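# Carry tube rack through self-closing doors onto the desk

## Task

Move the tube rack from the counter, through the self-closing doors, onto the desk. Done only if the rack ends upright on the desk, every tube sits fully down in a hole, and both doors are closed. Failure if the rack or any tube touches the floor, or if any robot falls over or ends tilted. Any number of robots may help. At the end, release the rack and move the robots away from it.

## Robot and tools

ROBOTS. Three identical Hello Robot Stretch 4 robots, r1, r2 and r3. Each has an omni-wheel base, a lift on a mast, an arm that telescopes forward, a wrist with yaw, pitch and roll, and a two-finger gripper. Each robot is about 1.6 m tall. The base rim lies within 0.23 m of the base origin. Cameras per robot: rN_head_camera, rN_head_left_camera, rN_head_right_camera, rN_wrist_camera.

FRAMES. Base frame: origin on the floor under the base centre, x forward, y left, z up. hand_pose is in this frame and marks a fixed point between the open fingertips. Its printed value can be slightly off. The odometry frame is the base frame as it was at scene start. Every robot reports in its own frames. Only images, lidar_m and wrist_depth_mm show where robots are relative to each other.

execute_actions(actions, cameras). actions holds one action or none. An empty list just returns state and images. One action is an object keyed by robot name. Each robot entry may contain:
- base: exactly one command, an offset from where the base last measured itself. translate_m moves straight, forward positive, range -2 to 2 m. strafe_m moves sideways, left positive, range -2 to 2 m. rotate_rad turns in place, counter-clockwise (left) positive, range -3.2 to 3.2 rad.
- joints: absolute targets by name, not offsets. lift_m 0 to 1.2 m. arm_m 0 to 0.55 m. wrist_yaw_rad -1.134 to 4.276: 0 is forward, positive is left, 3.14 is folded back, and above 3.4 the arm may block it. wrist_pitch_rad -1.117 to 4.259: 0 is level, 1.57 points down. wrist_roll_rad -1.117 to 4.259: positive turns clockwise when seen from behind the gripper. gripper_m -0.038 to 0.141 m is the fingertip gap; below 0 the tips press together. Targets past a joint's range are clipped, and the result reports it.
- pace: "slow", "default", "fast" or "max". The base moves at 0.1, 0.3, 0.4 or 0.6 m/s and turns at 1, 2, 3 or 4 rad/s. When lift_m is above 0.2, speed is reduced, down to 0.3 m/s and 1 rad/s at 1.2.
- contact_limits: {"arm_m": 0 to 0.75}, default 0.5. This sets how hard the arm may push before it halts.
- end_of_arm: "enable_torque" must be sent alone. It re-enables wrist and gripper motors that shut off.
All motions in an action start together. One action lasts at most 15 s. Any unknown key or invalid value refuses the whole call, and nothing moves. Joints, bases or robots left out of an action may keep pushing toward earlier targets. If a call reports a stop, any later calls in the same reply do not run. cameras lists which images to return: omitted or ["all"] returns all, [] returns none.

wait(seconds 0 to 10) lets the sim run with nothing new commanded. zoom_image(camera, region [x0,y0,x1,y1] pixels, at most 504x504) enlarges part of the latest full image. read_manual gives only licence text. finished_scene(scene) ends that scene irreversibly and reports success. The goal must still hold at that point.

RESULT LINES. joint_positions. Done tolerances: lift and arm ±0.004, yaw and roll ±0.02, pitch ±0.05, gripper ±0.004.

base_status and joint_status:
- done: for the base, this means the wheels turned as commanded, even if they slipped.
- off_target: the motion is still pushing toward its target.
- contact_stop_at_<key>: something blocked the motion. The part goes slack, so a lift may sink and wheels may roll.
- limit_stop_at_<name>, including tilt (lean over 6 degrees makes lift, arm and wheels slack) and own_body (self-collision, more likely with pitch below -0.2 and roll beyond -0.4 or 4).
- time_out.
- torque_fault: the wrist or gripper motor went limp and needs enable_torque.

on_its_own lists whatever this call did not command; "held at" means the target being held. base_odometry comes from wheels only. turned_by_wheels is compared with turned_by_imu: a gap over about 0.1 rad means a hit or slip. base_tilt is in degrees with about 1.5 degrees of fixed bias. motor_effort is a percentage, with the peak in brackets. It is noisy; for wheels, positive means turning right. lidar_m gives 12 sectors of 30 degrees in metres: sector 1 is ahead, then counter-clockwise (4 left, 7 behind, 10 right). "-" means nothing seen or closer than 0.25 m. The lidar sees from about 0.15 m up to robot height, including table tops and other robots, but misses clear objects and thin legs. wrist_depth_mm is a 7x7 grid of depths, 100 to 2000 mm.

GRIPPING. Command a gripper_m smaller than the object's width. Going further below squeezes harder and draws the object inward. The reading and "done" do not confirm a hold. A firm grip shows as a gripper effort change. If the fingertips get stuck on a surface, raise the lift. To unfold at start, send lift_m 0.4 with wrist_yaw_rad 0.

AVOID. Robot-to-robot pressing fails the run; once bases touch, any further drive presses hard. Equal commands can differ by about 3 cm per metre between robots, which strains a shared load and can tip a robot. Turning or driving with more than 1 kg held at arm_m above 0.2 risks tipping, worse at fast or max; so does a steady push with a high gripper. A level gripper holding over about 2 kg faults the wrist. Avoid drops, slams, hard pushes, and the rack or tubes reaching the floor. Objects may be nudged by brief disturbances.

Each tool is called after ">>>" as a command line: name --argument value for each argument, lists and objects as JSON in quotes; but a table of rows of numbers goes row by row, as --pt "numbers of a row", without its own name.

## Session

>>> execute_actions --actions '[]'

Scene clock: 0.00 s.
r1.base_odometry: x=+0.000 y=+0.000 heading=+0.000 (m, m, rad; r1's odometry frame)
r1.turned_by_wheels: +0.000 (rad since the last result)
r1.turned_by_imu: +0.000 (rad since the last result)
r1.base_tilt: forward=+0.3 right=-0.3 (deg)
r1.lidar_m: 1.72 1.24 2.79 2.09 1.90 1.67 1.17 1.11 1.14 1.27 1.21 1.27
r1.base_status: not commanded
r1.joint_positions: lift_m=+0.280 arm_m=-0.002 wrist_yaw_rad=+3.170 wrist_pitch_rad=+0.000 wrist_roll_rad=-0.002 gripper_m=+0.057
r1.joint_status: not commanded
r1.motor_effort: lift_m=+17 arm_m=+0 wrist_yaw_rad=+1 wrist_pitch_rad=-5 wrist_roll_rad=+1 gripper_m=-2 wheel_0=+0 wheel_1=+0 wheel_2=+0 (%)
r1.hand_pose: x=-0.1224 y=+0.0791 z=+0.4579 quat_wxyz=(-0.014, +0.000, -0.001, +1.000) (m; r1's base frame)
r1.wrist_depth_mm: - - 133 1397 1576 1863 1661 / - 107 133 1397 1661 1863 1576 / - 114 135 1430 1618 1863 1618 / 138 136 221 1430 1618 1863 1661 / 215 1118 1205 1397 1661 1808 1618 / 215 1098 194 1397 193 1464 1430 / 215 976 1060 - 1078 976 1060
r2.base_odometry: x=+0.000 y=+0.000 heading=+0.000 (m, m, rad; r2's odometry frame)
r2.turned_by_wheels: +0.000 (rad since the last result)
r2.turned_by_imu: +0.000 (rad since the last result)
r2.base_tilt: forward=+0.0 right=-0.2 (deg)
r2.lidar_m: 2.11 2.02 2.07 1.61 1.58 1.36 1.05 1.04 1.12 1.69 2.48 2.67
r2.base_status: not commanded
r2.joint_positions: lift_m=+0.196 arm_m=+0.003 wrist_yaw_rad=+3.077 wrist_pitch_rad=-0.002 wrist_roll_rad=-0.003 gripper_m=+0.057
r2.joint_status: not commanded
r2.motor_effort: lift_m=+19 arm_m=+0 wrist_yaw_rad=+0 wrist_pitch_rad=-5 wrist_roll_rad=-1 gripper_m=-1 wheel_0=+0 wheel_1=+0 wheel_2=+0 (%)
r2.hand_pose: x=-0.1088 y=+0.1058 z=+0.3751 quat_wxyz=(+0.032, +0.001, -0.001, +0.999) (m; r2's base frame)
r2.wrist_depth_mm: - 138 1182 1336 1537 1756 1983 / - 127 1182 1366 1499 1756 1921 / - 128 195 1336 1537 1808 1983 / 122 139 1182 1336 1576 1808 1983 / 991 1078 1160 1308 1537 1756 1983 / 960 1078 202 1281 203 1281 1255 / 878 831 878 - 878 809 891
r3.base_odometry: x=+0.000 y=+0.000 heading=+0.000 (m, m, rad; r3's odometry frame)
r3.turned_by_wheels: +0.000 (rad since the last result)
r3.turned_by_imu: +0.000 (rad since the last result)
r3.base_tilt: forward=-0.7 right=+0.0 (deg)
r3.lidar_m: 1.99 1.96 2.18 1.28 1.23 1.49 1.16 1.15 1.26 1.91 1.36 1.51
r3.base_status: not commanded
r3.joint_positions: lift_m=+0.213 arm_m=-0.002 wrist_yaw_rad=+3.175 wrist_pitch_rad=+0.015 wrist_roll_rad=+0.002 gripper_m=+0.057
r3.joint_status: not commanded
r3.motor_effort: lift_m=+20 arm_m=+0 wrist_yaw_rad=+0 wrist_pitch_rad=-6 wrist_roll_rad=-2 gripper_m=-3 wheel_0=+0 wheel_1=+0 wheel_2=+0 (%)
r3.hand_pose: x=-0.1222 y=+0.0778 z=+0.3868 quat_wxyz=(-0.017, -0.008, +0.001, +1.000) (m; r3's base frame)
r3.wrist_depth_mm: - 140 140 1397 1537 1661 1756 / - - 139 1366 1499 1661 1808 / - 107 139 1397 1464 1661 1808 / - 121 143 1366 1464 1618 1808 / 192 1160 1255 1366 1499 1618 1808 / 211 1182 206 1366 194 1464 1397 / 209 1008 960 111 991 891 991
pictures: r1_head_camera, r1_head_left_camera, r1_head_right_camera, r1_wrist_camera, r2_head_camera, r2_head_left_camera, r2_head_right_camera, r2_wrist_camera, r3_head_camera, r3_head_left_camera, r3_head_right_camera, r3_wrist_camera
Images, in order (width x height): r1_head_camera 420x560, r1_head_left_camera 420x672, r1_head_right_camera 420x672, r1_wrist_camera 616x392, r2_head_camera 420x560, r2_head_left_camera 420x672, r2_head_right_camera 420x672, r2_wrist_camera 616x392, r3_head_camera 420x560, r3_head_left_camera 420x672, r3_head_right_camera 420x672, r3_wrist_camera 616x392.

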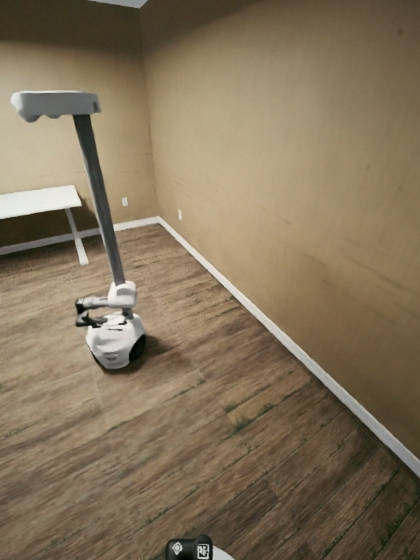

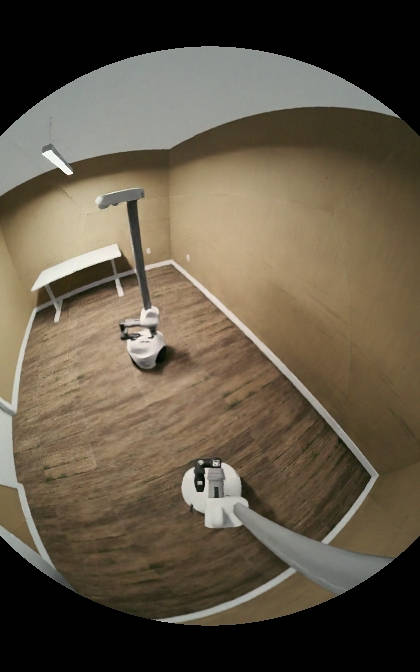

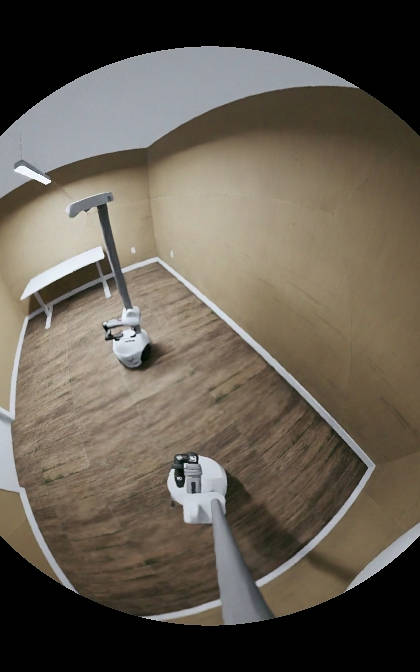

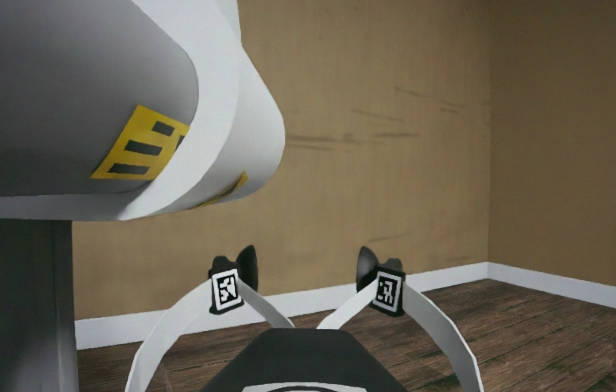

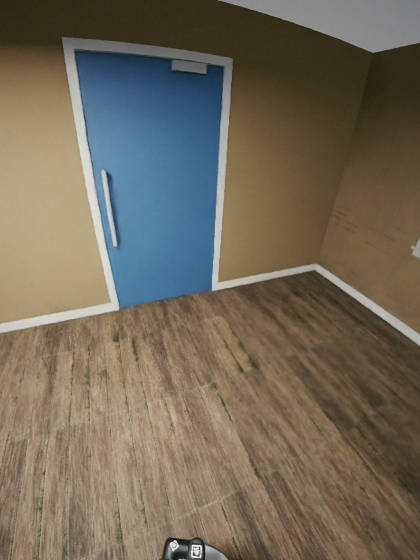

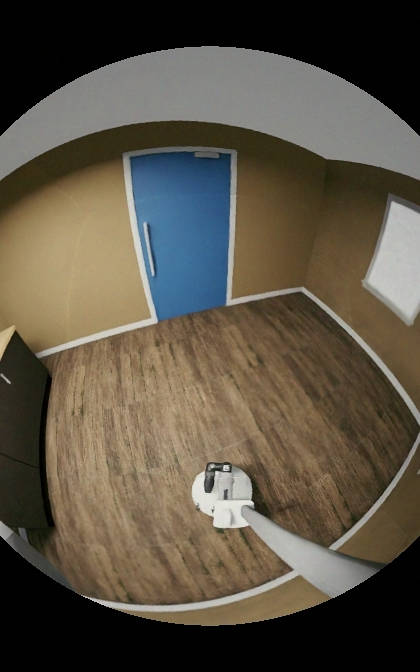

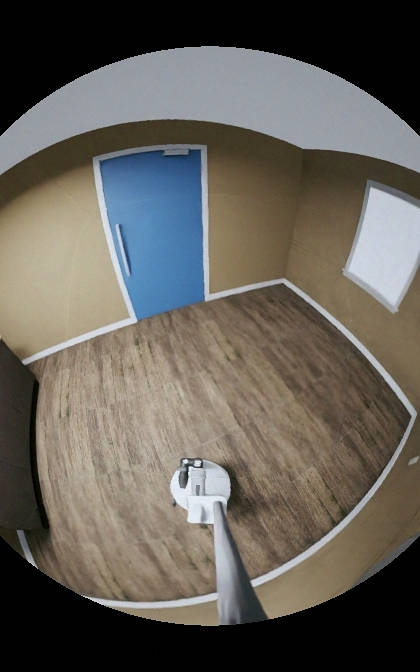

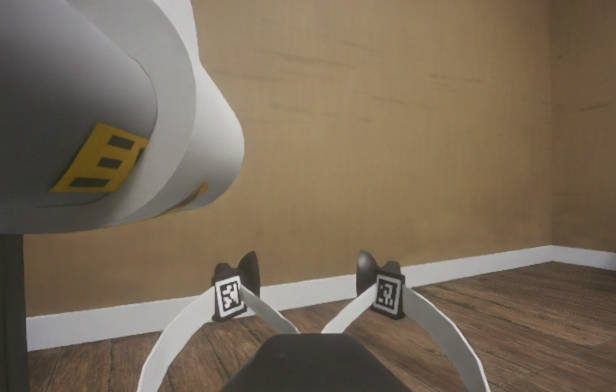

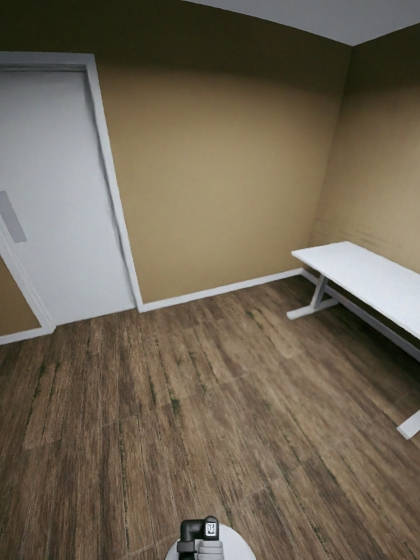

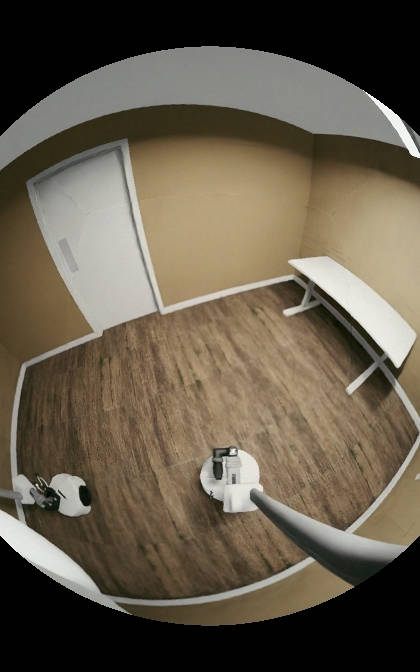

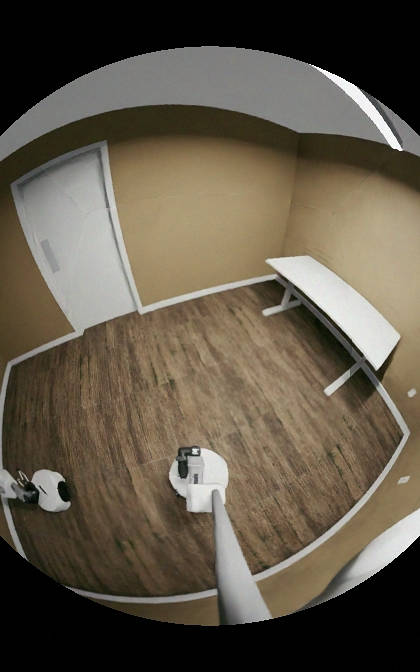

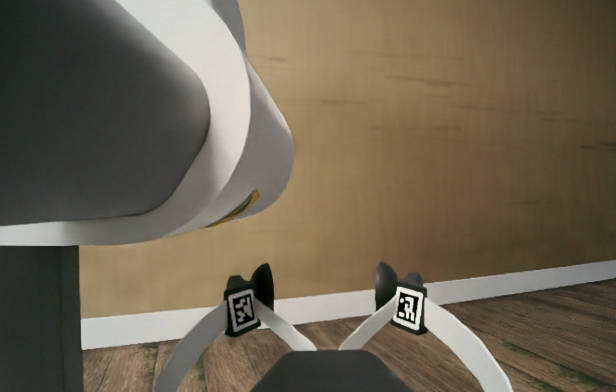

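>>> execute_actions --actions '[{"r2": {"base": {"rotate_rad": 1.9}, "joints": {"lift_m": 0.85, "wrist_yaw_rad": 0, "gripper_m": 0.12}}, "r3": {"base": {"rotate_rad": 0.3}}, "r1": {"base": {"rotate_rad": 1.6}}}]' --cameras '["r1_head_camera", "r2_head_camera", "r2_head_left_camera", "r2_wrist_camera", "r3_head_camera"]'

Scene clock: 8.43 s.
r1.base_odometry: x=+0.000 y=+0.000 heading=+1.599 (m, m, rad; r1's odometry frame)
r1.turned_by_wheels: +1.599 (rad since the last result)
r1.turned_by_imu: +1.606 (rad since the last result)
r1.base_tilt: forward=+0.2 right=-0.3 (deg)
r1.lidar_m: 2.07 1.88 1.63 1.18 1.12 1.16 1.29 1.22 1.26 1.76 1.24 2.73
r1.base_status: done
r1.joint_positions: lift_m=+0.280 arm_m=-0.002 wrist_yaw_rad=+3.170 wrist_pitch_rad=+0.000 wrist_roll_rad=-0.002 gripper_m=+0.057
r1.joint_status: not commanded
r1.motor_effort: lift_m=+18(17) arm_m=+0(0) wrist_yaw_rad=+2(1) wrist_pitch_rad=-6(6) wrist_roll_rad=+1(1) gripper_m=-4(3) wheel_0=-3(14) wheel_1=-4(9) wheel_2=-3(6) (%)
r1.hand_pose: x=-0.1224 y=+0.0791 z=+0.4579 quat_wxyz=(-0.014, +0.000, -0.001, +1.000) (m; r1's base frame)
r1.wrist_depth_mm: - - 134 1499 1576 1205 991 / - 107 134 1499 1576 1205 976 / - 114 135 1537 1576 1229 991 / 138 136 222 1537 1576 1205 991 / 215 1229 1336 1499 1464 1182 991 / 214 1229 195 1430 193 1182 976 / 214 976 1078 - 1060 976 960
r2.base_odometry: x=+0.000 y=+0.000 heading=+1.900 (m, m, rad; r2's odometry frame)
r2.turned_by_wheels: +1.900 (rad since the last result)
r2.turned_by_imu: +1.890 (rad since the last result)
r2.base_tilt: forward=+0.0 right=-0.3 (deg)
r2.lidar_m: 1.57 1.63 1.12 1.03 1.08 1.37 2.51 2.57 2.23 2.01 2.10 1.71
r2.base_status: done
r2.joint_positions: lift_m=+0.850 arm_m=+0.003 wrist_yaw_rad=+0.000 wrist_pitch_rad=-0.001 wrist_roll_rad=-0.003 gripper_m=+0.120
r2.joint_status: all done
r2.motor_effort: lift_m=+22(21) arm_m=-1(0) wrist_yaw_rad=-3(8) wrist_pitch_rad=-5(4) wrist_roll_rad=-1(1) gripper_m=+0(7) wheel_0=-3(6) wheel_1=-1(6) wheel_2=-2(7) (%)
r2.hand_pose: x=+0.4620 y=-0.0873 z=+1.0284 quat_wxyz=(+1.000, -0.001, -0.001, +0.000) (m; r2's base frame)
r2.wrist_depth_mm: 1808 1983 1983 - - - - / 1808 1983 1983 - - - - / 1756 1983 - - - - - / 1756 1921 - - - - - / 1756 - 1397 1397 1430 1464 1464 / 1708 1983 1366 1397 1430 1430 1499 / 1756 1983 1366 - 1430 1464 1464
r3.base_odometry: x=+0.000 y=+0.000 heading=+0.300 (m, m, rad; r3's odometry frame)
r3.turned_by_wheels: +0.300 (rad since the last result)
r3.turned_by_imu: +0.302 (rad since the last result)
r3.base_tilt: forward=-0.7 right=+0.0 (deg)
r3.lidar_m: 1.97 2.11 2.58 1.25 1.80 1.23 1.14 1.17 1.53 1.36 1.40 1.83
r3.base_status: done
r3.joint_positions: lift_m=+0.213 arm_m=-0.002 wrist_yaw_rad=+3.175 wrist_pitch_rad=+0.015 wrist_roll_rad=+0.002 gripper_m=+0.057
r3.joint_status: not commanded
r3.motor_effort: lift_m=+20(20) arm_m=+0(0) wrist_yaw_rad=+2(1) wrist_pitch_rad=-6(5) wrist_roll_rad=+2(0) gripper_m=-4(5) wheel_0=-2(5) wheel_1=-1(9) wheel_2=+0(5) (%)
r3.hand_pose: x=-0.1222 y=+0.0778 z=+0.3868 quat_wxyz=(-0.017, -0.008, +0.001, +1.000) (m; r3's base frame)
r3.wrist_depth_mm: - 140 140 1281 1281 1281 1308 / - - 139 1281 1308 1281 1281 / - 107 138 1281 1281 1281 1281 / - 121 143 1255 1281 1308 1281 / 192 1281 1281 1281 1308 1308 1308 / 211 1255 205 1255 193 1281 1281 / 209 1008 946 111 976 904 991
pictures: r1_head_camera, r2_head_camera, r2_head_left_camera, r2_wrist_camera, r3_head_camera
Images, in order (width x height): r1_head_camera 420x560, r2_head_camera 420x560, r2_head_left_camera 420x672, r2_wrist_camera 616x392, r3_head_camera 420x560.

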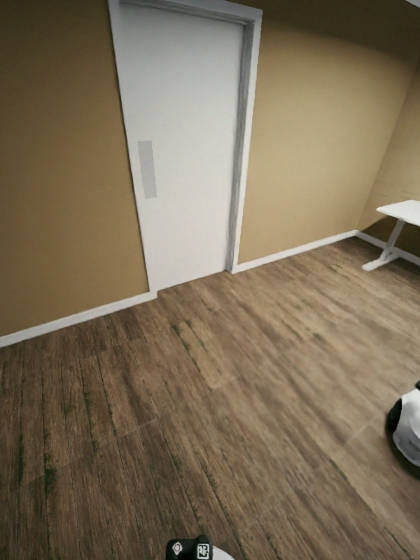

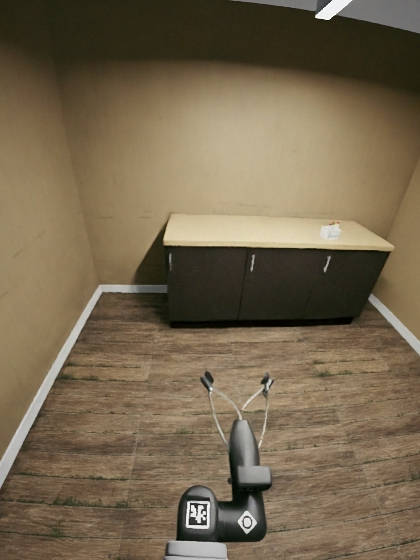

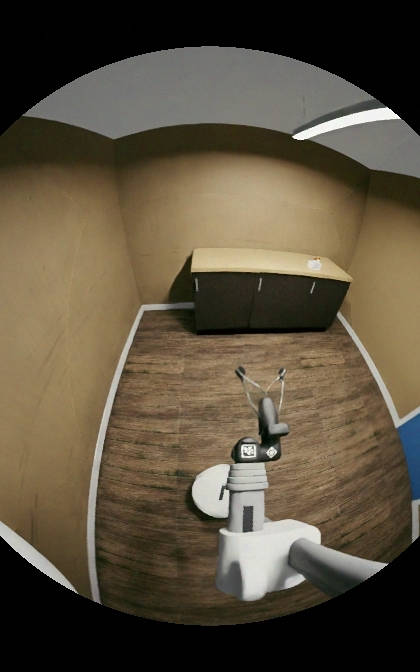

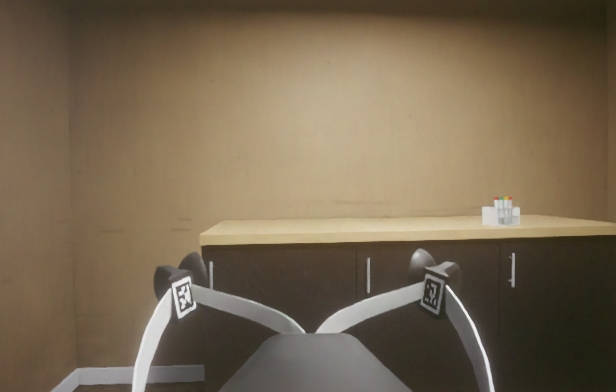

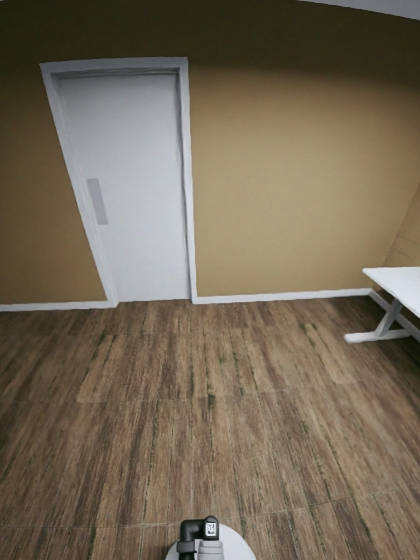

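>>> zoom_image --camera "r2_wrist_camera" --region '[450, 170, 560, 250]'

>>> zoom_image --camera "r2_head_camera" --region '[290, 200, 380, 260]'

Region (450, 170, 560, 250) of r2_wrist_camera's 616x392 image, scaled by 4.582; it fills the top 367 rows of this view, and the rest is white.

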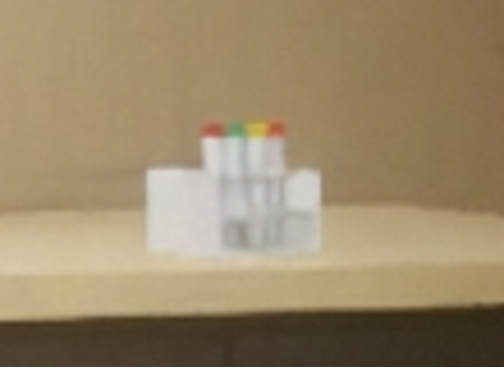

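Region (290, 200, 380, 260) of r2_head_camera's 420x560 image, scaled by 5.600, with more detail than that image has.

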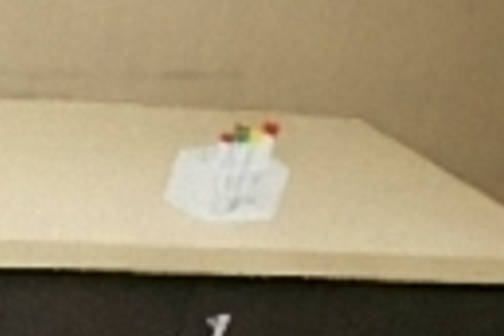

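>>> execute_actions --actions '[{"r2": {"base": {"strafe_m": -0.95}}, "r3": {"base": {"translate_m": 1.2}}, "r1": {"base": {"rotate_rad": 0.5}}}]' --cameras '["r1_head_camera", "r2_head_camera", "r2_wrist_camera", "r3_head_camera", "r3_head_left_camera"]'

Scene clock: 37.33 s.
r1.base_odometry: x=+0.000 y=+0.000 heading=+2.099 (m, m, rad; r1's odometry frame)
r1.turned_by_wheels: +0.499 (rad since the last result)
r1.turned_by_imu: +0.499 (rad since the last result)
r1.base_tilt: forward=+0.2 right=-0.2 (deg)
r1.lidar_m: 1.88 1.68 1.18 1.11 1.14 1.31 1.23 1.26 1.67 2.82 1.70 2.08
r1.base_status: done
r1.joint_positions: lift_m=+0.280 arm_m=-0.002 wrist_yaw_rad=+3.170 wrist_pitch_rad=+0.000 wrist_roll_rad=-0.002 gripper_m=+0.057
r1.joint_status: not commanded
r1.motor_effort: lift_m=+17(18) arm_m=+0(0) wrist_yaw_rad=+1(1) wrist_pitch_rad=-7(4) wrist_roll_rad=+3(2) gripper_m=-2(3) wheel_0=-3(12) wheel_1=-3(8) wheel_2=-2(6) (%)
r1.hand_pose: x=-0.1224 y=+0.0791 z=+0.4579 quat_wxyz=(-0.014, +0.000, -0.001, +1.000) (m; r1's base frame)
r1.wrist_depth_mm: - - 134 1308 1308 1308 1308 / - 107 134 1308 1336 1308 1308 / - 114 135 1308 1308 1308 1336 / 138 136 222 1308 1308 1336 1308 / 215 1336 1308 1308 1308 1308 1308 / 215 1336 195 1308 193 1308 1308 / 213 960 1060 - 1078 960 1042
r2.base_odometry: x=+0.899 y=+0.307 heading=+1.899 (m, m, rad; r2's odometry frame)
r2.turned_by_wheels: +0.000 (rad since the last result)
r2.turned_by_imu: +0.000 (rad since the last result)
r2.base_tilt: forward=+0.0 right=-0.2 (deg)
r2.lidar_m: 1.67 1.70 2.12 1.99 2.02 2.59 2.43 1.75 1.22 1.05 1.15 1.50
r2.base_status: done
r2.joint_positions: lift_m=+0.850 arm_m=+0.003 wrist_yaw_rad=+0.000 wrist_pitch_rad=-0.001 wrist_roll_rad=-0.003 gripper_m=+0.120
r2.joint_status: not commanded
r2.motor_effort: lift_m=+22(22) arm_m=-1(0) wrist_yaw_rad=-2(2) wrist_pitch_rad=-5(5) wrist_roll_rad=-1(1) gripper_m=-3(0) wheel_0=-2(7) wheel_1=+1(10) wheel_2=-1(2) (%)
r2.hand_pose: x=+0.4620 y=-0.0874 z=+1.0284 quat_wxyz=(+1.000, -0.001, -0.001, +0.000) (m; r2's base frame)
r2.wrist_depth_mm: 1983 - - - - 1756 1281 / 1983 - - - - 1808 1281 / - - - - - 1863 1308 / - - - - - 1863 1308 / 1397 1430 1430 1464 1499 1708 1308 / 1366 1397 1430 1499 1499 1618 1281 / 1397 1430 1499 - 1921 1756 1336
r3.base_odometry: x=+1.146 y=+0.355 heading=+0.300 (m, m, rad; r3's odometry frame)
r3.turned_by_wheels: +0.000 (rad since the last result)
r3.turned_by_imu: +0.003 (rad since the last result)
r3.base_tilt: forward=-0.7 right=+0.0 (deg)
r3.lidar_m: 0.76 0.78 1.14 2.31 1.69 1.81 2.34 2.39 1.36 1.27 1.22 0.82
r3.base_status: done
r3.joint_positions: lift_m=+0.213 arm_m=-0.002 wrist_yaw_rad=+3.175 wrist_pitch_rad=+0.015 wrist_roll_rad=+0.002 gripper_m=+0.057
r3.joint_status: not commanded
r3.motor_effort: lift_m=+20(20) arm_m=+0(1) wrist_yaw_rad=+3(1) wrist_pitch_rad=-7(4) wrist_roll_rad=-2(1) gripper_m=-3(3) wheel_0=+0(3) wheel_1=+0(3) wheel_2=+0(9) (%)
r3.hand_pose: x=-0.1222 y=+0.0778 z=+0.3868 quat_wxyz=(-0.017, -0.008, +0.001, +1.000) (m; r3's base frame)
r3.wrist_depth_mm: - 140 140 - - - - / - - 139 - - - - / - 107 138 - - - - / - 121 143 - - - - / 193 - - - - - - / 211 1537 206 1499 194 1464 1397 / 209 1008 946 111 991 904 976
pictures: r1_head_camera, r2_head_camera, r2_wrist_camera, r3_head_camera, r3_head_left_camera
Images, in order (width x height): r1_head_camera 420x560, r2_head_camera 420x560, r2_wrist_camera 616x392, r3_head_camera 420x560, r3_head_left_camera 420x672.

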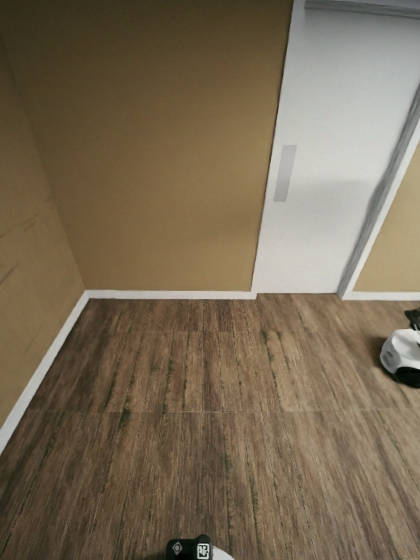

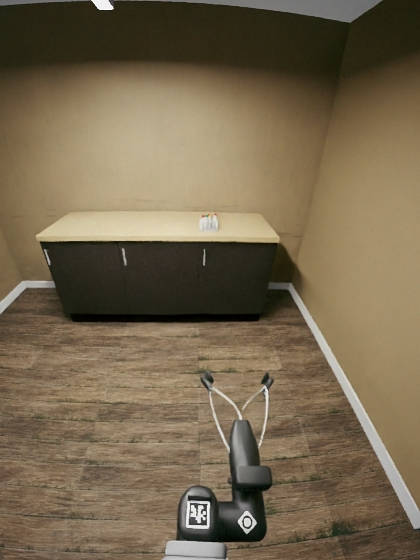

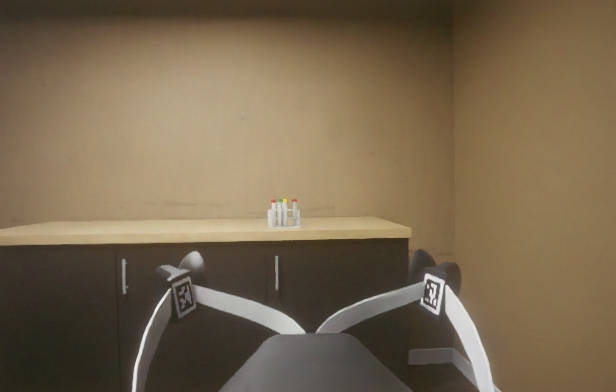

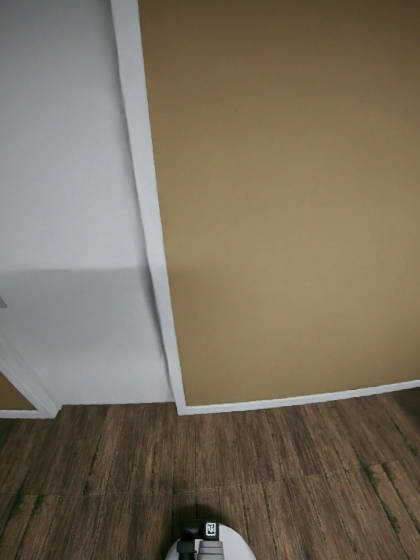

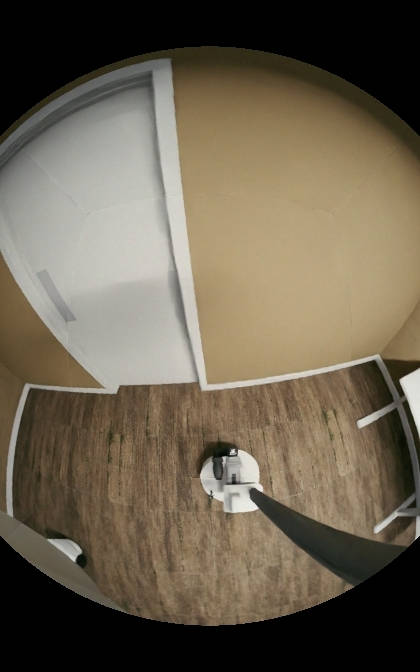

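>>> execute_actions --actions '[{"r2": {"base": {"translate_m": 1.0}, "joints": {"wrist_pitch_rad": 0.3}}, "r3": {"base": {"strafe_m": 0.6}}, "r1": {"base": {"strafe_m": -0.8}}}]' --cameras '["r1_head_camera", "r2_head_camera", "r2_wrist_camera", "r3_head_camera", "r3_head_left_camera"]'

Scene clock: 52.80 s.
r1.base_odometry: x=+0.691 y=+0.403 heading=+2.099 (m, m, rad; r1's odometry frame)
r1.turned_by_wheels: +0.000 (rad since the last result)
r1.turned_by_imu: -0.003 (rad since the last result)
r1.base_tilt: forward=+0.3 right=-0.3 (deg)
r1.lidar_m: 0.98 1.98 2.02 1.91 1.81 1.29 1.20 1.25 1.64 2.03 2.09 2.01
r1.base_status: done
r1.joint_positions: lift_m=+0.280 arm_m=-0.002 wrist_yaw_rad=+3.170 wrist_pitch_rad=+0.000 wrist_roll_rad=-0.002 gripper_m=+0.057
r1.joint_status: not commanded
r1.motor_effort: lift_m=+18(18) arm_m=+0(1) wrist_yaw_rad=+1(0) wrist_pitch_rad=-5(6) wrist_roll_rad=-1(1) gripper_m=-4(3) wheel_0=+2(13) wheel_1=-2(11) wheel_2=+0(2) (%)
r1.hand_pose: x=-0.1224 y=+0.0791 z=+0.4579 quat_wxyz=(-0.014, +0.000, -0.001, +1.000) (m; r1's base frame)
r1.wrist_depth_mm: - - 133 1281 1255 1281 1281 / - 107 134 1255 1281 1229 1281 / - 114 135 1281 1281 1255 1308 / 138 136 221 1308 1281 1281 1281 / 215 1281 1281 1281 1308 1308 1281 / 214 1281 195 1281 192 1308 1281 / 214 960 1060 - 1060 960 1042
r2.base_odometry: x=+0.576 y=+1.253 heading=+1.899 (m, m, rad; r2's odometry frame)
r2.turned_by_wheels: +0.000 (rad since the last result)
r2.turned_by_imu: +0.001 (rad since the last result)
r2.base_tilt: forward=+0.0 right=-0.2 (deg)
r2.lidar_m: 0.65 0.69 0.87 2.06 2.13 2.74 3.47 1.65 1.11 1.05 1.07 0.72
r2.base_status: done
r2.joint_positions: lift_m=+0.850 arm_m=+0.003 wrist_yaw_rad=+0.000 wrist_pitch_rad=+0.302 wrist_roll_rad=-0.003 gripper_m=+0.120
r2.joint_status: all done
r2.motor_effort: lift_m=+21(21) arm_m=-1(1) wrist_yaw_rad=-2(1) wrist_pitch_rad=-4(6) wrist_roll_rad=-1(1) gripper_m=-2(1) wheel_0=+1(5) wheel_1=-1(5) wheel_2=+0(10) (%)
r2.hand_pose: x=+0.4489 y=-0.0874 z=+0.9422 quat_wxyz=(+0.989, -0.001, +0.150, +0.000) (m; r2's base frame)
r2.wrist_depth_mm: 946 946 960 991 1008 1025 1042 / 976 1008 1025 1042 1042 1098 1098 / 904 891 544 866 866 1118 1118 / 480 477 473 473 480 496 517 / 480 488 496 517 521 539 559 / 512 517 521 539 544 564 1078 / 539 554 564 - 591 609 1138
r3.base_odometry: x=+0.969 y=+0.928 heading=+0.300 (m, m, rad; r3's odometry frame)
r3.turned_by_wheels: +0.000 (rad since the last result)
r3.turned_by_imu: +0.003 (rad since the last result)
r3.base_tilt: forward=-0.7 right=+0.0 (deg)
r3.lidar_m: 0.80 0.83 0.96 2.08 2.12 2.59 1.00 2.46 2.00 1.87 1.14 0.83
r3.base_status: done
r3.joint_positions: lift_m=+0.213 arm_m=-0.002 wrist_yaw_rad=+3.175 wrist_pitch_rad=+0.015 wrist_roll_rad=+0.002 gripper_m=+0.057
r3.joint_status: not commanded
r3.motor_effort: lift_m=+20(20) arm_m=+0(0) wrist_yaw_rad=+2(1) wrist_pitch_rad=-6(5) wrist_roll_rad=-1(2) gripper_m=-2(5) wheel_0=+1(7) wheel_1=-2(12) wheel_2=-1(1) (%)
r3.hand_pose: x=-0.1222 y=+0.0778 z=+0.3868 quat_wxyz=(-0.017, -0.008, +0.001, +1.000) (m; r3's base frame)
r3.wrist_depth_mm: - 140 140 - - - - / - - 138 - - - - / - 107 138 1397 - - - / - 121 143 1397 - - - / 192 - - - - - - / 211 1576 205 1118 193 1499 1430 / 209 1025 960 111 1008 904 1008
pictures: r1_head_camera, r2_head_camera, r2_wrist_camera, r3_head_camera, r3_head_left_camera
Images, in order (width x height): r1_head_camera 420x560, r2_head_camera 420x560, r2_wrist_camera 616x392, r3_head_camera 420x560, r3_head_left_camera 420x672.

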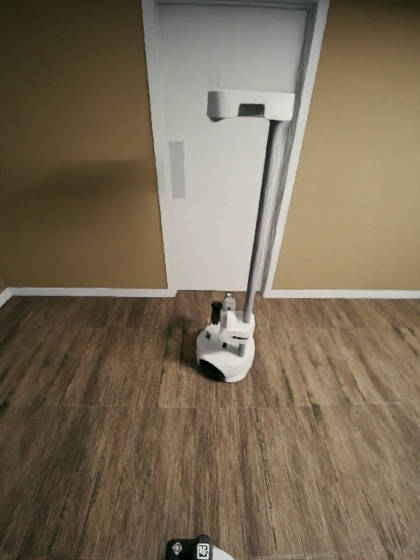

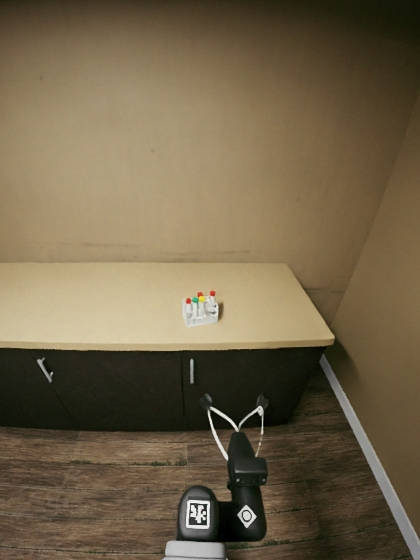

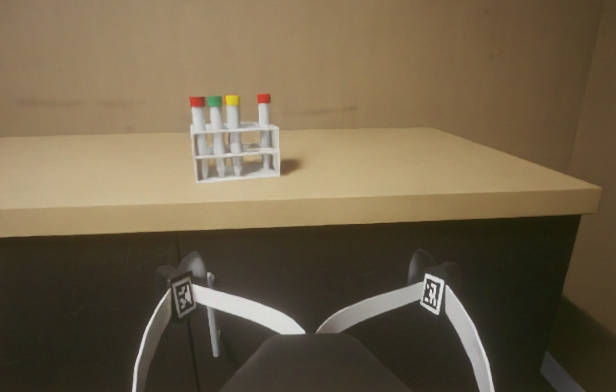

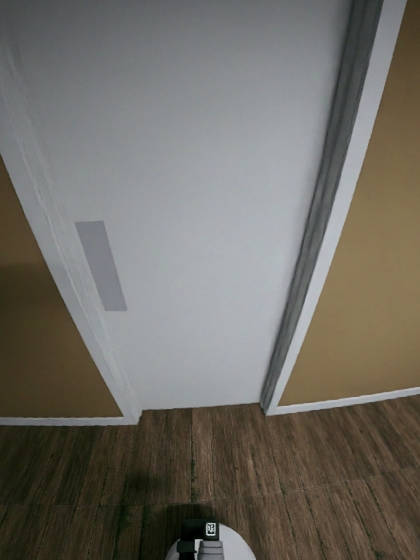

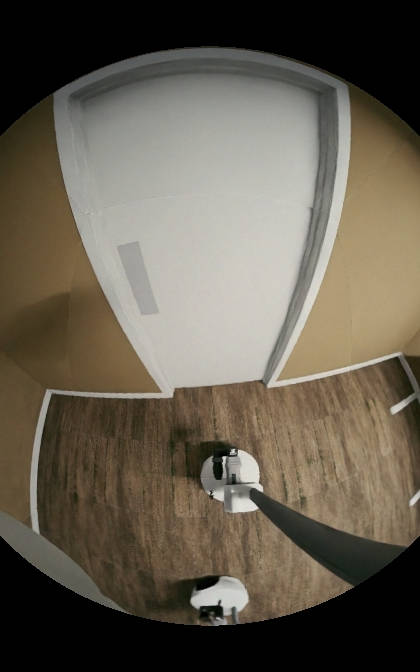

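>>> zoom_image --camera "r2_head_camera" --region '[150, 270, 260, 360]'

>>> zoom_image --camera "r2_wrist_camera" --region '[160, 70, 320, 210]'

Region (150, 270, 260, 360) of r2_head_camera's 420x560 image, scaled by 4.582, with more detail than that image has; it fills the top 412 rows of this view, and the rest is white.

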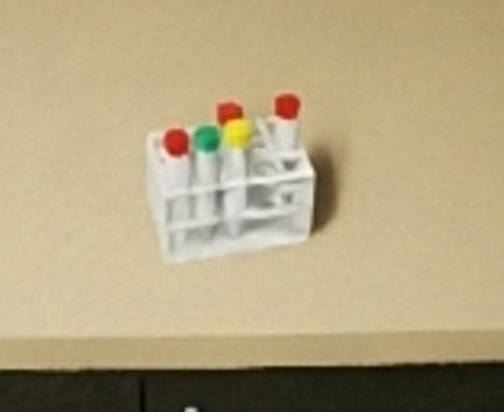

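Region (160, 70, 320, 210) of r2_wrist_camera's 616x392 image, scaled by 3.150; it fills the top 441 rows of this view, and the rest is white.

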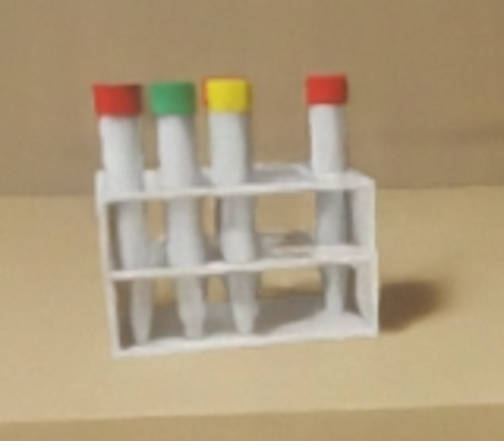

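>>> execute_actions --actions '[{"r2": {"base": {"rotate_rad": 0.23}, "joints": {"wrist_pitch_rad": 0.2, "lift_m": 0.83, "gripper_m": 0.141, "arm_m": 0.1}}, "r3": {"base": {"strafe_m": 0.12}}}]' --cameras '["r2_head_camera", "r2_wrist_camera"]'

Scene clock: 94.70 s.
r1.base_odometry: x=+0.691 y=+0.403 heading=+2.099 (m, m, rad; r1's odometry frame)
r1.turned_by_wheels: +0.000 (rad since the last result)
r1.turned_by_imu: -0.002 (rad since the last result)
r1.base_tilt: forward=+0.3 right=-0.3 (deg)
r1.lidar_m: 0.99 1.97 2.02 1.91 1.80 1.25 1.18 1.22 1.64 2.00 2.07 2.02
r1.base_status: not commanded
r1.joint_positions: lift_m=+0.280 arm_m=-0.002 wrist_yaw_rad=+3.170 wrist_pitch_rad=+0.000 wrist_roll_rad=-0.002 gripper_m=+0.057
r1.joint_status: not commanded
r1.motor_effort: lift_m=+18(17) arm_m=+0(0) wrist_yaw_rad=+1(1) wrist_pitch_rad=-4(6) wrist_roll_rad=-1(2) gripper_m=-2(3) wheel_0=+2(2) wheel_1=-1(2) wheel_2=+0(0) (%)
r1.hand_pose: x=-0.1224 y=+0.0791 z=+0.4579 quat_wxyz=(-0.014, +0.000, -0.001, +1.000) (m; r1's base frame)
r1.wrist_depth_mm: - - 134 1281 1255 1281 1255 / - 107 133 1281 1281 1281 1281 / - 114 135 1255 1255 1281 1281 / 138 136 222 1281 1308 1281 1308 / 214 1308 1308 1281 1281 1281 1308 / 214 1308 194 1281 193 1308 1281 / 214 960 1078 - 1078 976 1042
r2.base_odometry: x=+0.576 y=+1.253 heading=+2.129 (m, m, rad; r2's odometry frame)
r2.turned_by_wheels: +0.230 (rad since the last result)
r2.turned_by_imu: +0.229 (rad since the last result)
r2.base_tilt: forward=+0.0 right=-0.2 (deg)
r2.lidar_m: 0.65 0.72 1.13 2.07 2.27 3.45 2.69 1.33 1.06 1.03 0.84 0.67
r2.base_status: done
r2.joint_positions: lift_m=+0.830 arm_m=+0.099 wrist_yaw_rad=+0.000 wrist_pitch_rad=+0.202 wrist_roll_rad=-0.003 gripper_m=+0.141
r2.joint_status: all done
r2.motor_effort: lift_m=+16(22) arm_m=+6(8) wrist_yaw_rad=-2(2) wrist_pitch_rad=-5(10) wrist_roll_rad=-1(0) gripper_m=-1(0) wheel_0=-1(6) wheel_1=-2(7) wheel_2=-1(6) (%)
r2.hand_pose: x=+0.5525 y=-0.0874 z=+0.9505 quat_wxyz=(+0.995, -0.001, +0.101, +0.000) (m; r2's base frame)
r2.wrist_depth_mm: 1025 991 960 917 878 842 831 / 1042 1025 976 946 931 878 854 / 1078 1060 1025 976 904 917 878 / 621 621 621 488 469 603 603 / 407 394 375 368 366 364 359 / 445 424 377 370 355 336 349 / 466 449 427 - 389 375 364
r3.base_odometry: x=+0.934 y=+1.043 heading=+0.300 (m, m, rad; r3's odometry frame)
r3.turned_by_wheels: +0.000 (rad since the last result)
r3.turned_by_imu: +0.001 (rad since the last result)
r3.base_tilt: forward=-0.8 right=+0.0 (deg)
r3.lidar_m: 0.79 0.76 0.95 1.95 2.00 2.57 0.98 2.46 2.14 1.97 1.10 0.85
r3.base_status: done
r3.joint_positions: lift_m=+0.213 arm_m=-0.002 wrist_yaw_rad=+3.175 wrist_pitch_rad=+0.015 wrist_roll_rad=+0.002 gripper_m=+0.057
r3.joint_status: not commanded
r3.motor_effort: lift_m=+20(19) arm_m=+0(0) wrist_yaw_rad=+0(2) wrist_pitch_rad=-6(5) wrist_roll_rad=-3(3) gripper_m=-4(1) wheel_0=+1(7) wheel_1=-2(4) wheel_2=-1(1) (%)
r3.hand_pose: x=-0.1222 y=+0.0778 z=+0.3868 quat_wxyz=(-0.017, -0.008, +0.001, +1.000) (m; r3's base frame)
r3.wrist_depth_mm: - 140 140 - - - - / - - 139 - - - - / - 107 139 - - - - / - 121 143 - - - - / 192 - - - - - - / 211 1618 206 1160 193 1464 1430 / 210 1008 946 111 1008 904 991
pictures: r2_head_camera, r2_wrist_camera
Images, in order (width x height): r2_head_camera 420x560, r2_wrist_camera 616x392.

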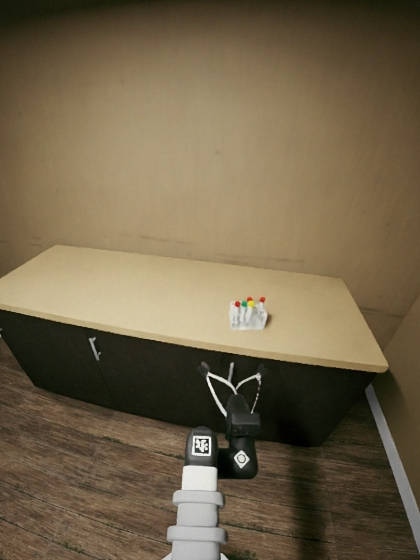

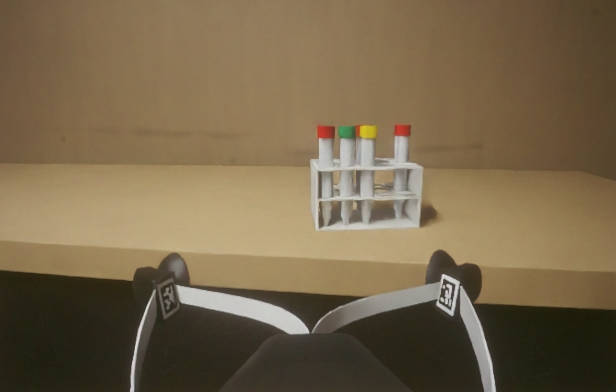

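>>> execute_actions --actions '[{"r2": {"base": {"rotate_rad": 0.1}}, "r3": {"base": {"translate_m": 0.52}}}]' --cameras '[]'

>>> execute_actions --actions '[{"r2": {"base": {"strafe_m": -0.155}, "joints": {"arm_m": 0.2}}, "r3": {"base": {"translate_m": 0.5}, "pace": "slow"}}]' --cameras '["r2_head_camera", "r2_wrist_camera", "r3_head_camera", "r3_head_left_camera", "r1_head_camera"]'

Scene clock: 111.03 s.
r1.base_odometry: x=+0.691 y=+0.403 heading=+2.099 (m, m, rad; r1's odometry frame)
r1.turned_by_wheels: +0.000 (rad since the last result)
r1.turned_by_imu: -0.002 (rad since the last result)
r1.base_tilt: forward=+0.3 right=-0.2 (deg)
r1.lidar_m: 1.51 1.97 2.00 1.90 1.78 1.27 1.19 1.23 1.64 2.01 2.10 1.99
r1.base_status: not commanded
r1.joint_positions: lift_m=+0.280 arm_m=-0.002 wrist_yaw_rad=+3.170 wrist_pitch_rad=+0.000 wrist_roll_rad=-0.002 gripper_m=+0.057
r1.joint_status: not commanded
r1.motor_effort: lift_m=+18(18) arm_m=+0(0) wrist_yaw_rad=+0(0) wrist_pitch_rad=-6(4) wrist_roll_rad=-2(2) gripper_m=-4(2) wheel_0=+2(2) wheel_1=-1(1) wheel_2=+0(0) (%)
r1.hand_pose: x=-0.1224 y=+0.0791 z=+0.4579 quat_wxyz=(-0.014, +0.000, -0.001, +1.000) (m; r1's base frame)
r1.wrist_depth_mm: - - 133 1281 1281 1281 1281 / - 107 134 1281 1281 1281 1255 / - 114 135 1281 1255 1281 1308 / 138 136 221 1281 1336 1308 1281 / 214 1281 1336 1281 1281 1308 1281 / 215 1281 194 1281 193 1308 1281 / 214 960 1060 - 1078 960 1060
r2.base_odometry: x=+0.576 y=+1.253 heading=+2.229 (m, m, rad; r2's odometry frame)
r2.turned_by_wheels: +0.100 (rad since the last result)
r2.turned_by_imu: +0.100 (rad since the last result)
r2.base_tilt: forward=+0.0 right=-0.2 (deg)
r2.lidar_m: 0.66 0.78 1.33 2.07 2.41 3.41 2.19 1.24 1.04 1.05 0.79 0.67
r2.base_status: done
r2.joint_positions: lift_m=+0.830 arm_m=+0.099 wrist_yaw_rad=+0.000 wrist_pitch_rad=+0.202 wrist_roll_rad=-0.003 gripper_m=+0.141
r2.joint_status: not commanded
r2.motor_effort: lift_m=+16(16) arm_m=+6(6) wrist_yaw_rad=-1(1) wrist_pitch_rad=-5(4) wrist_roll_rad=+0(1) gripper_m=+1(0) wheel_0=-2(7) wheel_1=+0(6) wheel_2=+0(7) (%)
r2.hand_pose: x=+0.5525 y=-0.0874 z=+0.9505 quat_wxyz=(+0.995, -0.001, +0.101, +0.000) (m; r2's base frame)
r2.wrist_depth_mm: 1118 1060 976 917 878 831 798 / 1182 1098 1025 960 917 866 820 / 1205 1118 1042 1008 891 878 842 / 627 634 627 609 421 535 597 / 452 421 394 370 366 362 359 / 500 459 415 377 353 322 315 / 525 484 452 - 377 357 343
r3.base_odometry: x=+1.431 y=+1.196 heading=+0.300 (m, m, rad; r3's odometry frame)
r3.turned_by_wheels: +0.000 (rad since the last result)
r3.turned_by_imu: +0.002 (rad since the last result)
r3.base_tilt: forward=-0.7 right=+0.0 (deg)
r3.lidar_m: 0.25 0.28 0.38 0.59 2.06 2.63 1.51 2.98 2.06 1.14 0.45 0.29
r3.base_status: done
r3.joint_positions: lift_m=+0.213 arm_m=-0.002 wrist_yaw_rad=+3.175 wrist_pitch_rad=+0.015 wrist_roll_rad=+0.002 gripper_m=+0.057
r3.joint_status: not commanded
r3.motor_effort: lift_m=+20(20) arm_m=+0(0) wrist_yaw_rad=+0(1) wrist_pitch_rad=-6(5) wrist_roll_rad=-3(3) gripper_m=-1(4) wheel_0=+0(5) wheel_1=-1(3) wheel_2=+1(9) (%)
r3.hand_pose: x=-0.1222 y=+0.0778 z=+0.3868 quat_wxyz=(-0.017, -0.008, +0.001, +1.000) (m; r3's base frame)
r3.wrist_depth_mm: - 140 140 - - - - / - - 139 - - - - / - 107 139 - - - - / - 121 143 - - - - / 191 - - 1756 - - - / 211 1576 206 1499 193 1464 1430 / 210 1025 960 111 976 917 976
pictures: none
No camera images: the call's "cameras" was empty. Leave "cameras" out to get every camera's image.

Scene clock: 117.33 s.
r1.base_odometry: x=+0.691 y=+0.403 heading=+2.099 (m, m, rad; r1's odometry frame)
r1.turned_by_wheels: +0.000 (rad since the last result)
r1.turned_by_imu: -0.002 (rad since the last result)
r1.base_tilt: forward=+0.3 right=-0.4 (deg)
r1.lidar_m: 1.92 1.97 2.01 1.91 1.79 1.27 1.18 1.23 1.67 2.02 2.10 1.99
r1.base_status: not commanded
r1.joint_positions: lift_m=+0.280 arm_m=-0.002 wrist_yaw_rad=+3.170 wrist_pitch_rad=+0.000 wrist_roll_rad=-0.002 gripper_m=+0.057
r1.joint_status: not commanded
r1.motor_effort: lift_m=+18(18) arm_m=+0(0) wrist_yaw_rad=+1(1) wrist_pitch_rad=-7(7) wrist_roll_rad=+0(1) gripper_m=-2(3) wheel_0=+2(2) wheel_1=-2(1) wheel_2=+0(0) (%)
r1.hand_pose: x=-0.1224 y=+0.0791 z=+0.4579 quat_wxyz=(-0.014, +0.000, -0.001, +1.000) (m; r1's base frame)
r1.wrist_depth_mm: - - 133 1281 1255 1255 1281 / - 107 134 1281 1255 1281 1281 / - 114 135 1308 1281 1281 1281 / 138 136 222 1255 1308 1281 1308 / 214 1308 1308 1308 1308 1308 1281 / 215 1308 194 1308 193 1281 1281 / 214 946 1060 - 1098 976 1042
r2.base_odometry: x=+0.699 y=+1.348 heading=+2.229 (m, m, rad; r2's odometry frame)
r2.turned_by_wheels: +0.000 (rad since the last result)
r2.turned_by_imu: +0.002 (rad since the last result)
r2.base_tilt: forward=+0.0 right=-0.3 (deg)
r2.lidar_m: 0.64 0.73 1.26 2.23 2.59 3.47 1.86 1.05 0.90 0.90 0.73 0.63
r2.base_status: done
r2.joint_positions: lift_m=+0.830 arm_m=+0.199 wrist_yaw_rad=+0.000 wrist_pitch_rad=+0.202 wrist_roll_rad=-0.003 gripper_m=+0.141
r2.joint_status: all done
r2.motor_effort: lift_m=+16(16) arm_m=+6(6) wrist_yaw_rad=-1(2) wrist_pitch_rad=-6(5) wrist_roll_rad=-1(1) gripper_m=+5(0) wheel_0=-1(10) wheel_1=+2(9) wheel_2=+0(1) (%)
r2.hand_pose: x=+0.6525 y=-0.0874 z=+0.9505 quat_wxyz=(+0.995, -0.001, +0.101, +0.000) (m; r2's base frame)
r2.wrist_depth_mm: 991 904 854 788 768 723 683 / 991 946 878 820 778 741 707 / 1060 991 904 854 809 768 723 / 634 615 488 325 535 597 597 / 370 368 334 325 338 362 359 / 282 260 243 259 235 232 255 / 324 296 248 - 213 204 203
r3.base_odometry: x=+1.908 y=+1.344 heading=+0.299 (m, m, rad; r3's odometry frame)
r3.turned_by_wheels: -0.001 (rad since the last result)
r3.turned_by_imu: +0.002 (rad since the last result)
r3.base_tilt: forward=-0.7 right=+0.0 (deg)
r3.lidar_m: 0.25 0.43 1.06 0.95 0.42 3.12 2.02 3.49 0.39 0.25 - -
r3.base_status: done
r3.joint_positions: lift_m=+0.213 arm_m=-0.002 wrist_yaw_rad=+3.175 wrist_pitch_rad=+0.015 wrist_roll_rad=+0.002 gripper_m=+0.057
r3.joint_status: not commanded
r3.motor_effort: lift_m=+20(20) arm_m=+0(0) wrist_yaw_rad=+3(3) wrist_pitch_rad=-6(6) wrist_roll_rad=-4(3) gripper_m=-4(6) wheel_0=+11(19) wheel_1=-2(17) wheel_2=-17(23) (%)
r3.hand_pose: x=-0.1222 y=+0.0778 z=+0.3868 quat_wxyz=(-0.017, -0.008, +0.001, +1.000) (m; r3's base frame)
r3.wrist_depth_mm: - 140 140 - - - - / - - 138 - - - - / - 107 138 - - - - / - 121 143 - - - - / 192 - - - - - - / 211 1576 206 1537 194 1464 1430 / 209 1025 960 111 991 904 991
pictures: r1_head_camera, r2_head_camera, r2_wrist_camera, r3_head_camera, r3_head_left_camera
Images, in order (width x height): r1_head_camera 420x560, r2_head_camera 420x560, r2_wrist_camera 616x392, r3_head_camera 420x560, r3_head_left_camera 420x672.

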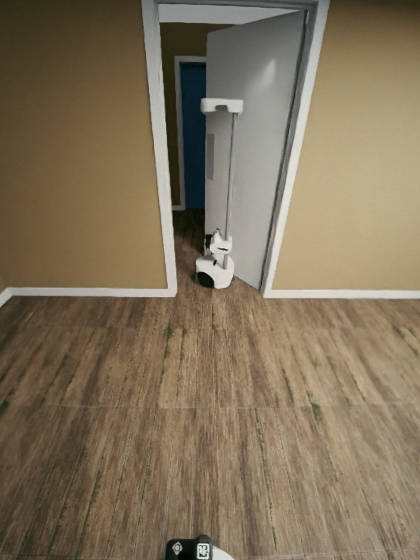

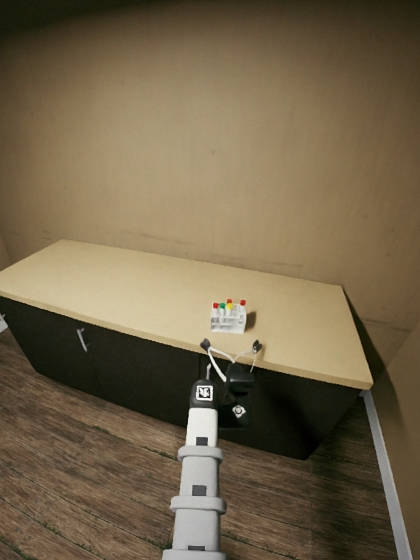

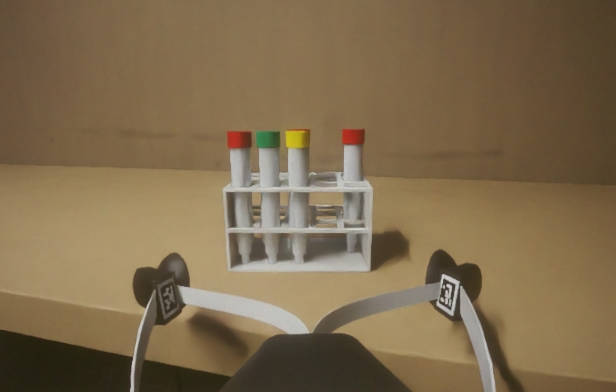

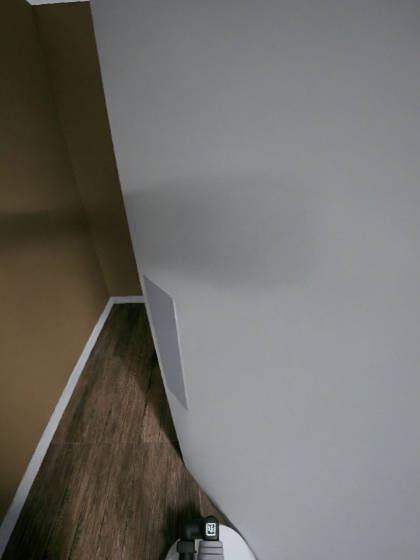

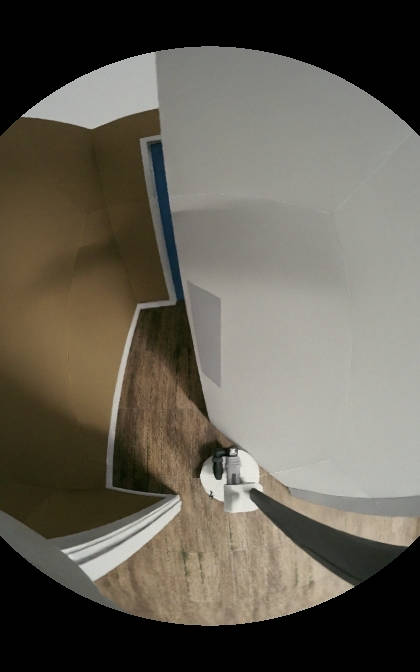

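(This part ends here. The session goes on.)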